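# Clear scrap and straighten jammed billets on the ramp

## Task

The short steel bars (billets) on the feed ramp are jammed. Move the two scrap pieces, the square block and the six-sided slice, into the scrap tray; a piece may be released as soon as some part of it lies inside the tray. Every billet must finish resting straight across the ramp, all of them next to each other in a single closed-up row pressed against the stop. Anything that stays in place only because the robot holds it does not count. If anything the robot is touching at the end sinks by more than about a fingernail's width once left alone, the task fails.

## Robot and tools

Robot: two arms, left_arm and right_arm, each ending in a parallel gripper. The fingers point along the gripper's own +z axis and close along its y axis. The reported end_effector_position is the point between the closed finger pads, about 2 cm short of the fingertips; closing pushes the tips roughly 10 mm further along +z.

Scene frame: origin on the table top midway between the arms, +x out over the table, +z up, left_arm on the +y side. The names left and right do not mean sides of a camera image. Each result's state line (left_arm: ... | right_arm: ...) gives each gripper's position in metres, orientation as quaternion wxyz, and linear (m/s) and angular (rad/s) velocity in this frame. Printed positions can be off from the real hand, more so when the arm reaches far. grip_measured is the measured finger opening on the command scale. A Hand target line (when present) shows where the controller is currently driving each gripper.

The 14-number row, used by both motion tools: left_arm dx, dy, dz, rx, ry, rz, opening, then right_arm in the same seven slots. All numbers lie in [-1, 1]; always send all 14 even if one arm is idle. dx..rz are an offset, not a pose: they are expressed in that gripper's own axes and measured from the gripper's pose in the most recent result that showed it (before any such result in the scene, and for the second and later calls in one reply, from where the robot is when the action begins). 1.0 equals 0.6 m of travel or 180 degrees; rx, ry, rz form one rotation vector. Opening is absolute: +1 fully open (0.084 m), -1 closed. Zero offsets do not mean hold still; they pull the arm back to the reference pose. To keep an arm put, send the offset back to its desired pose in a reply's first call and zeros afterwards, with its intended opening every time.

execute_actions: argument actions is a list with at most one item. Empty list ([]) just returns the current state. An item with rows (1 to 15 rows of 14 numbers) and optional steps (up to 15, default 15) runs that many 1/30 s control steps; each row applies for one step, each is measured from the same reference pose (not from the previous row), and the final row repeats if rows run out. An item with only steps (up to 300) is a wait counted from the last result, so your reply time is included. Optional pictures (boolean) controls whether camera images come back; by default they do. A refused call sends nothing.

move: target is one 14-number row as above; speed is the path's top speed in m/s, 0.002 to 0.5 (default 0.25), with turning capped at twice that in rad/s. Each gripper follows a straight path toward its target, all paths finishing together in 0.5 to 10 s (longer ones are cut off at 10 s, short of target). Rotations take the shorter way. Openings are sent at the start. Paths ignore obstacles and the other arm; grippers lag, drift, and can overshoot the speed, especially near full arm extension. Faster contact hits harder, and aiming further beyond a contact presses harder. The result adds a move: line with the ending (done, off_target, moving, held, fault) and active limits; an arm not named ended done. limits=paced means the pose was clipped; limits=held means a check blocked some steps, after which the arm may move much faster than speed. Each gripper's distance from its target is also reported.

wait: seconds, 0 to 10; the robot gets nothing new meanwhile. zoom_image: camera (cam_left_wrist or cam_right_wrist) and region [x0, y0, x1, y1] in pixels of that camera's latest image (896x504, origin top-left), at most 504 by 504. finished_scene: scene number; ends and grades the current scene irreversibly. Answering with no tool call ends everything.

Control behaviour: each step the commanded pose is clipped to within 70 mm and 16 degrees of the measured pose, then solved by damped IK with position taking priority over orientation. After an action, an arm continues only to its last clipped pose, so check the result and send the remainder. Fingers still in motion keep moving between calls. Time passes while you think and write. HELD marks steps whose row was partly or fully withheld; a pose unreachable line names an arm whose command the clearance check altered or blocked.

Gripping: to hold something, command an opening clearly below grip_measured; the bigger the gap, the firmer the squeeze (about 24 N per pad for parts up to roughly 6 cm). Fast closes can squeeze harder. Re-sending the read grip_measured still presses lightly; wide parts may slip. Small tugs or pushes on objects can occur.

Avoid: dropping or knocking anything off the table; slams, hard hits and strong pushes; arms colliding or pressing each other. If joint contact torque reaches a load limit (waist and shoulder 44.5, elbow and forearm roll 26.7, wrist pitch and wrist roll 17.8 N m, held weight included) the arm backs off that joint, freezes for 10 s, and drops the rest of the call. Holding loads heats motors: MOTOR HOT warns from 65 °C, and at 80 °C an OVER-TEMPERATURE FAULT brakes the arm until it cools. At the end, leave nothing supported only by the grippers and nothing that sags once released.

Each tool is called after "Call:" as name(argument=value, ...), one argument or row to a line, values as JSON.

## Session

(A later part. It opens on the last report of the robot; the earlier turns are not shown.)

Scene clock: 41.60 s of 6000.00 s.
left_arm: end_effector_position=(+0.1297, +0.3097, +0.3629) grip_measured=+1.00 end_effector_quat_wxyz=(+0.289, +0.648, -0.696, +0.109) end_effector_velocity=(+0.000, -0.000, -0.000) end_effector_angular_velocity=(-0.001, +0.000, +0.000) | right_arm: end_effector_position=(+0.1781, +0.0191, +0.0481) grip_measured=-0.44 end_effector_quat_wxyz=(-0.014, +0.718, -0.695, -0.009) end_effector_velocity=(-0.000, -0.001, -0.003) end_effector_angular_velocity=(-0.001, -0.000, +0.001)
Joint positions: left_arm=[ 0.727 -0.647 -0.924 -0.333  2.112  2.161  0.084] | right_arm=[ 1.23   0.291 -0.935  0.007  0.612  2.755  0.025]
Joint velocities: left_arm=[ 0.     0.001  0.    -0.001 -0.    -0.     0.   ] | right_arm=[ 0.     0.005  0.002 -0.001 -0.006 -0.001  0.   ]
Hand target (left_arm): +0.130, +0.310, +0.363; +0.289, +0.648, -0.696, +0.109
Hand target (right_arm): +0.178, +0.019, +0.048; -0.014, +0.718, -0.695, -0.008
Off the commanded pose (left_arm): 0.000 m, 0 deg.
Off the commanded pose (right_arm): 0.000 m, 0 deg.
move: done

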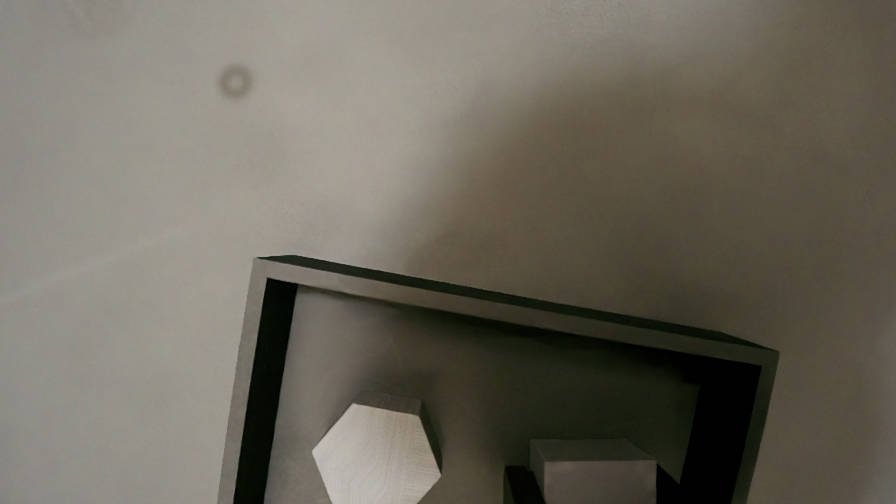

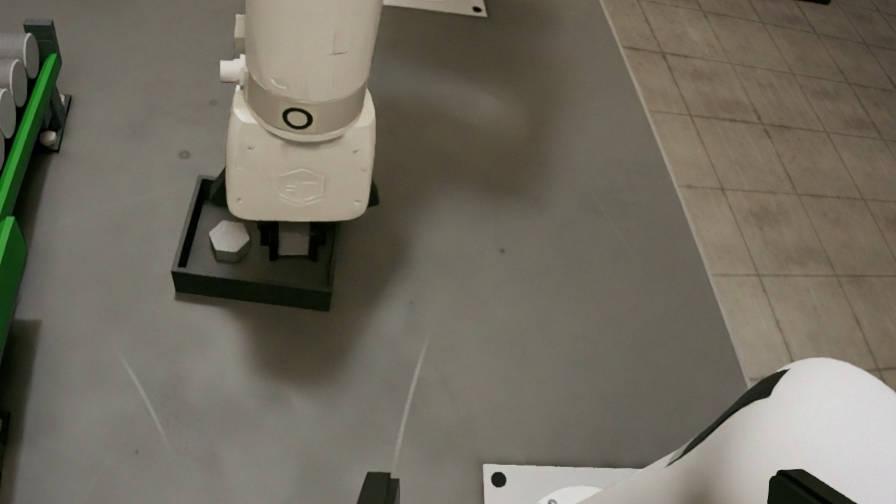

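Fingertips seem level with the block bottom (they hit the ramp floor); lower more.

Call:
move(
  target=[0,0,0,0,0,0,1,0,0,0.028,0,0,0,-1],
  speed=0.04,
)

Call:
move(
  target=[0,0,0,0,0,0,1,0,0,0,0,0,0,-0.25],
)

Call:
move(
  target=[0,0,0,0,0,0,1,0,0,-0.12,0,0,0,-0.25],
)

Call:
move(
  target=[0,0,0,0,0,0,1,0,-0.25,-0.45,0,0,0,-0.25],
  speed=0.4,
)

Scene clock: 45.23 s of 6000.00 s.
left_arm: end_effector_position=(+0.1297, +0.3097, +0.3629) grip_measured=+1.00 end_effector_quat_wxyz=(+0.289, +0.648, -0.696, +0.109) end_effector_velocity=(+0.000, -0.000, -0.000) end_effector_angular_velocity=(-0.002, +0.001, -0.000) | right_arm: end_effector_position=(+0.1782, +0.0197, +0.0316) grip_measured=-0.44 end_effector_quat_wxyz=(-0.014, +0.718, -0.695, -0.009) end_effector_velocity=(+0.000, +0.001, -0.001) end_effector_angular_velocity=(+0.003, -0.001, +0.001)
Joint positions: left_arm=[ 0.727 -0.647 -0.924 -0.333  2.112  2.161  0.084] | right_arm=[ 1.23   0.331 -0.934  0.008  0.57   2.755  0.025]
Joint velocities: left_arm=[-0.     0.001 -0.    -0.001  0.    -0.    -0.   ] | right_arm=[ 0.     0.005 -0.002  0.001 -0.006 -0.002  0.   ]
Hand target (left_arm): +0.130, +0.310, +0.363; +0.289, +0.648, -0.696, +0.109
Hand target (right_arm): +0.178, +0.020, +0.031; -0.014, +0.718, -0.695, -0.009
Off the commanded pose (left_arm): 0.000 m, 0 deg.
Off the commanded pose (right_arm): 0.000 m, 0 deg.
move: done

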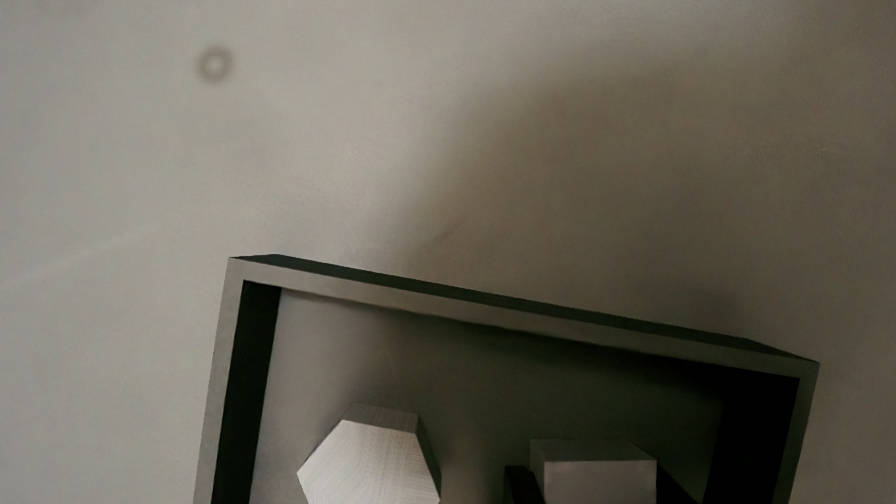

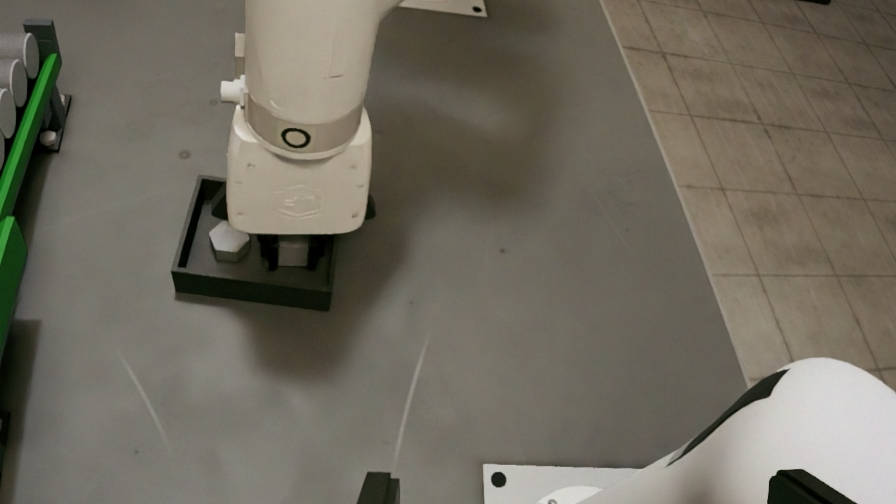

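Scene clock: 45.73 s of 6000.00 s.
left_arm: end_effector_position=(+0.1297, +0.3097, +0.3629) grip_measured=+1.00 end_effector_quat_wxyz=(+0.289, +0.648, -0.696, +0.109) end_effector_velocity=(-0.000, -0.000, +0.000) end_effector_angular_velocity=(-0.000, -0.000, -0.000) | right_arm: end_effector_position=(+0.1782, +0.0198, +0.0317) grip_measured=-0.27 end_effector_quat_wxyz=(-0.014, +0.718, -0.695, -0.009) end_effector_velocity=(+0.000, +0.000, +0.000) end_effector_angular_velocity=(+0.000, +0.000, -0.001)
Joint positions: left_arm=[ 0.727 -0.647 -0.924 -0.333  2.112  2.161  0.084] | right_arm=[ 1.23   0.331 -0.934  0.008  0.57   2.755  0.032]
Joint velocities: left_arm=[-0. -0.  0. -0.  0.  0.  0.] | right_arm=[-0.  0. -0.  0. -0.  0.  0.]
Hand target (left_arm): +0.130, +0.310, +0.363; +0.289, +0.648, -0.696, +0.109
Hand target (right_arm): +0.178, +0.020, +0.032; -0.014, +0.718, -0.695, -0.009
Off the commanded pose (left_arm): 0.000 m, 0 deg.
Off the commanded pose (right_arm): 0.000 m, 0 deg.
move: done

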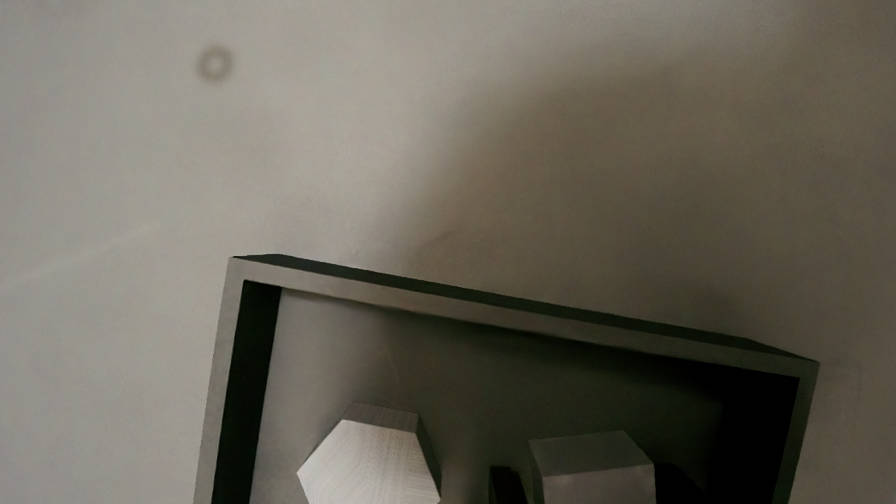

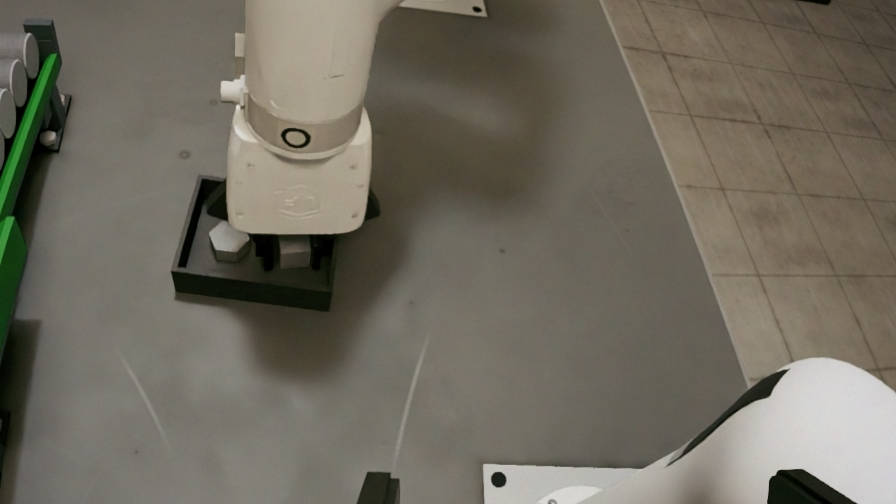

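Scene clock: 46.67 s of 6000.00 s.
left_arm: end_effector_position=(+0.1297, +0.3097, +0.3629) grip_measured=+1.00 end_effector_quat_wxyz=(+0.289, +0.648, -0.696, +0.109) end_effector_velocity=(+0.000, +0.000, -0.000) end_effector_angular_velocity=(+0.000, -0.000, +0.000) | right_arm: end_effector_position=(+0.1778, +0.0173, +0.1030) grip_measured=-0.27 end_effector_quat_wxyz=(-0.014, +0.718, -0.695, -0.008) end_effector_velocity=(+0.000, +0.001, +0.005) end_effector_angular_velocity=(+0.005, -0.001, -0.000)
Joint positions: left_arm=[ 0.727 -0.647 -0.924 -0.333  2.112  2.161  0.084] | right_arm=[ 1.229  0.171 -0.96   0.006  0.757  2.756  0.032]
Joint velocities: left_arm=[-0. -0.  0.  0. -0.  0.  0.] | right_arm=[ 0.    -0.007 -0.005  0.001  0.008 -0.001 -0.   ]
Hand target (left_arm): +0.130, +0.310, +0.363; +0.289, +0.648, -0.696, +0.109
Hand target (right_arm): +0.178, +0.017, +0.104; -0.014, +0.718, -0.695, -0.009
Off the commanded pose (left_arm): 0.000 m, 0 deg.
Off the commanded pose (right_arm): 0.001 m, 0 deg.
move: done

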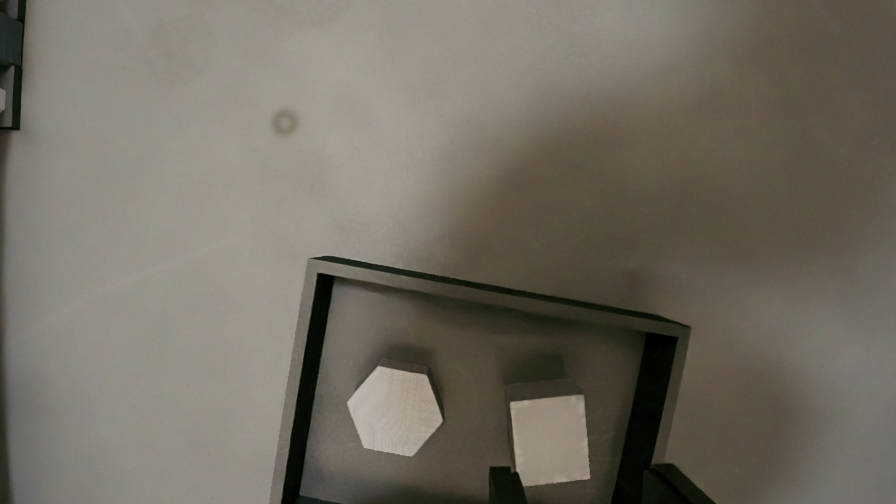

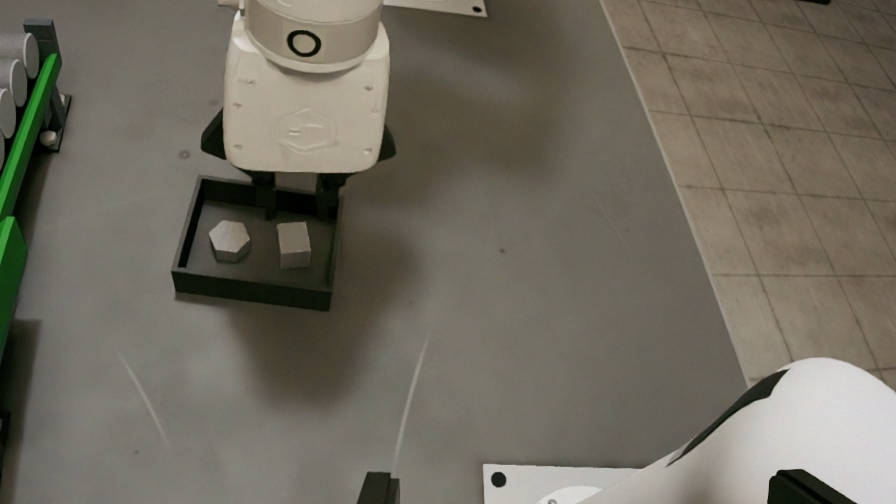

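Scene clock: 48.27 s of 6000.00 s.
left_arm: end_effector_position=(+0.1297, +0.3097, +0.3629) grip_measured=+1.00 end_effector_quat_wxyz=(+0.289, +0.648, -0.696, +0.109) end_effector_velocity=(-0.000, -0.000, +0.000) end_effector_angular_velocity=(+0.001, -0.002, +0.000) | right_arm: end_effector_position=(+0.3261, +0.0134, +0.3737) grip_measured=-0.27 end_effector_quat_wxyz=(-0.014, +0.718, -0.696, -0.008) end_effector_velocity=(+0.001, +0.000, +0.001) end_effector_angular_velocity=(-0.006, +0.005, -0.002)
Joint positions: left_arm=[ 0.727 -0.647 -0.924 -0.333  2.112  2.161  0.084] | right_arm=[ 0.966  0.266 -1.889  0.011  1.593  2.498  0.032]
Joint velocities: left_arm=[ 0.    -0.002 -0.     0.    -0.    -0.     0.   ] | right_arm=[-0.001  0.015 -0.026  0.001  0.019  0.001 -0.   ]
Hand target (left_arm): +0.130, +0.310, +0.363; +0.289, +0.648, -0.696, +0.109
Hand target (right_arm): +0.326, +0.013, +0.374; -0.014, +0.718, -0.696, -0.008
Off the commanded pose (left_arm): 0.000 m, 0 deg.
Off the commanded pose (right_arm): 0.001 m, 0 deg.
move: done; limits=paced

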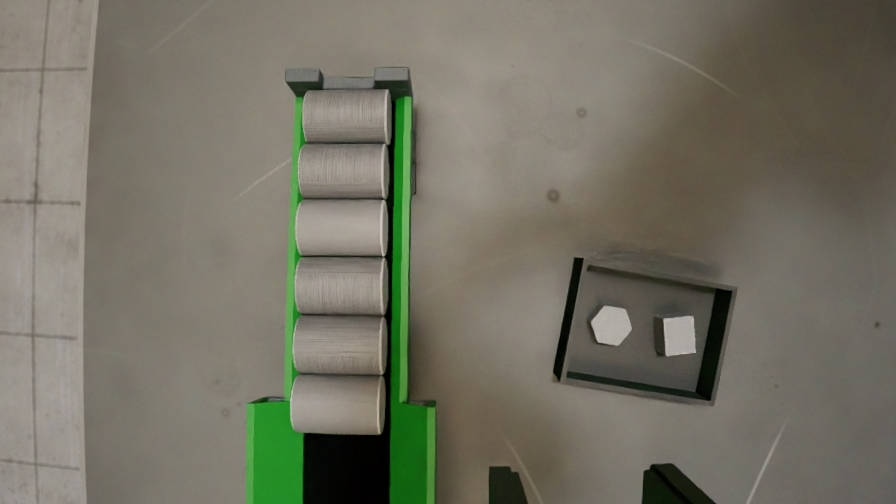

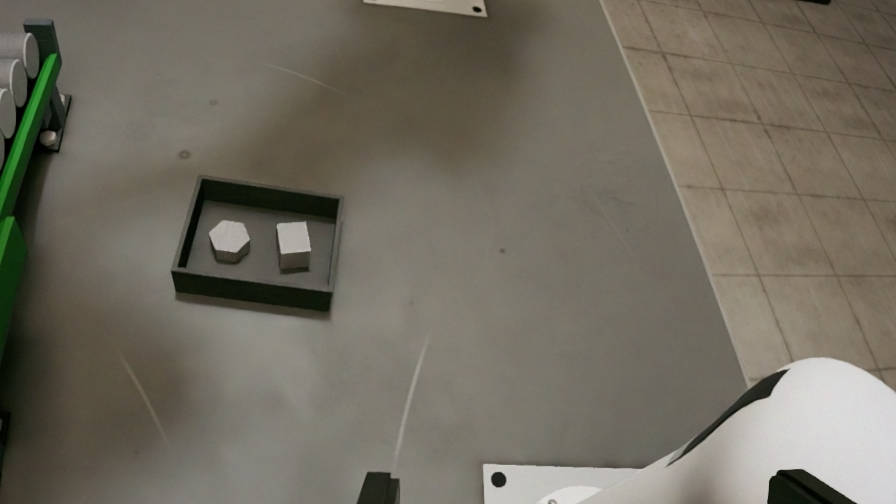

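Call:
finished_scene(
  scene=1,
)

The scene is finished: the task was done.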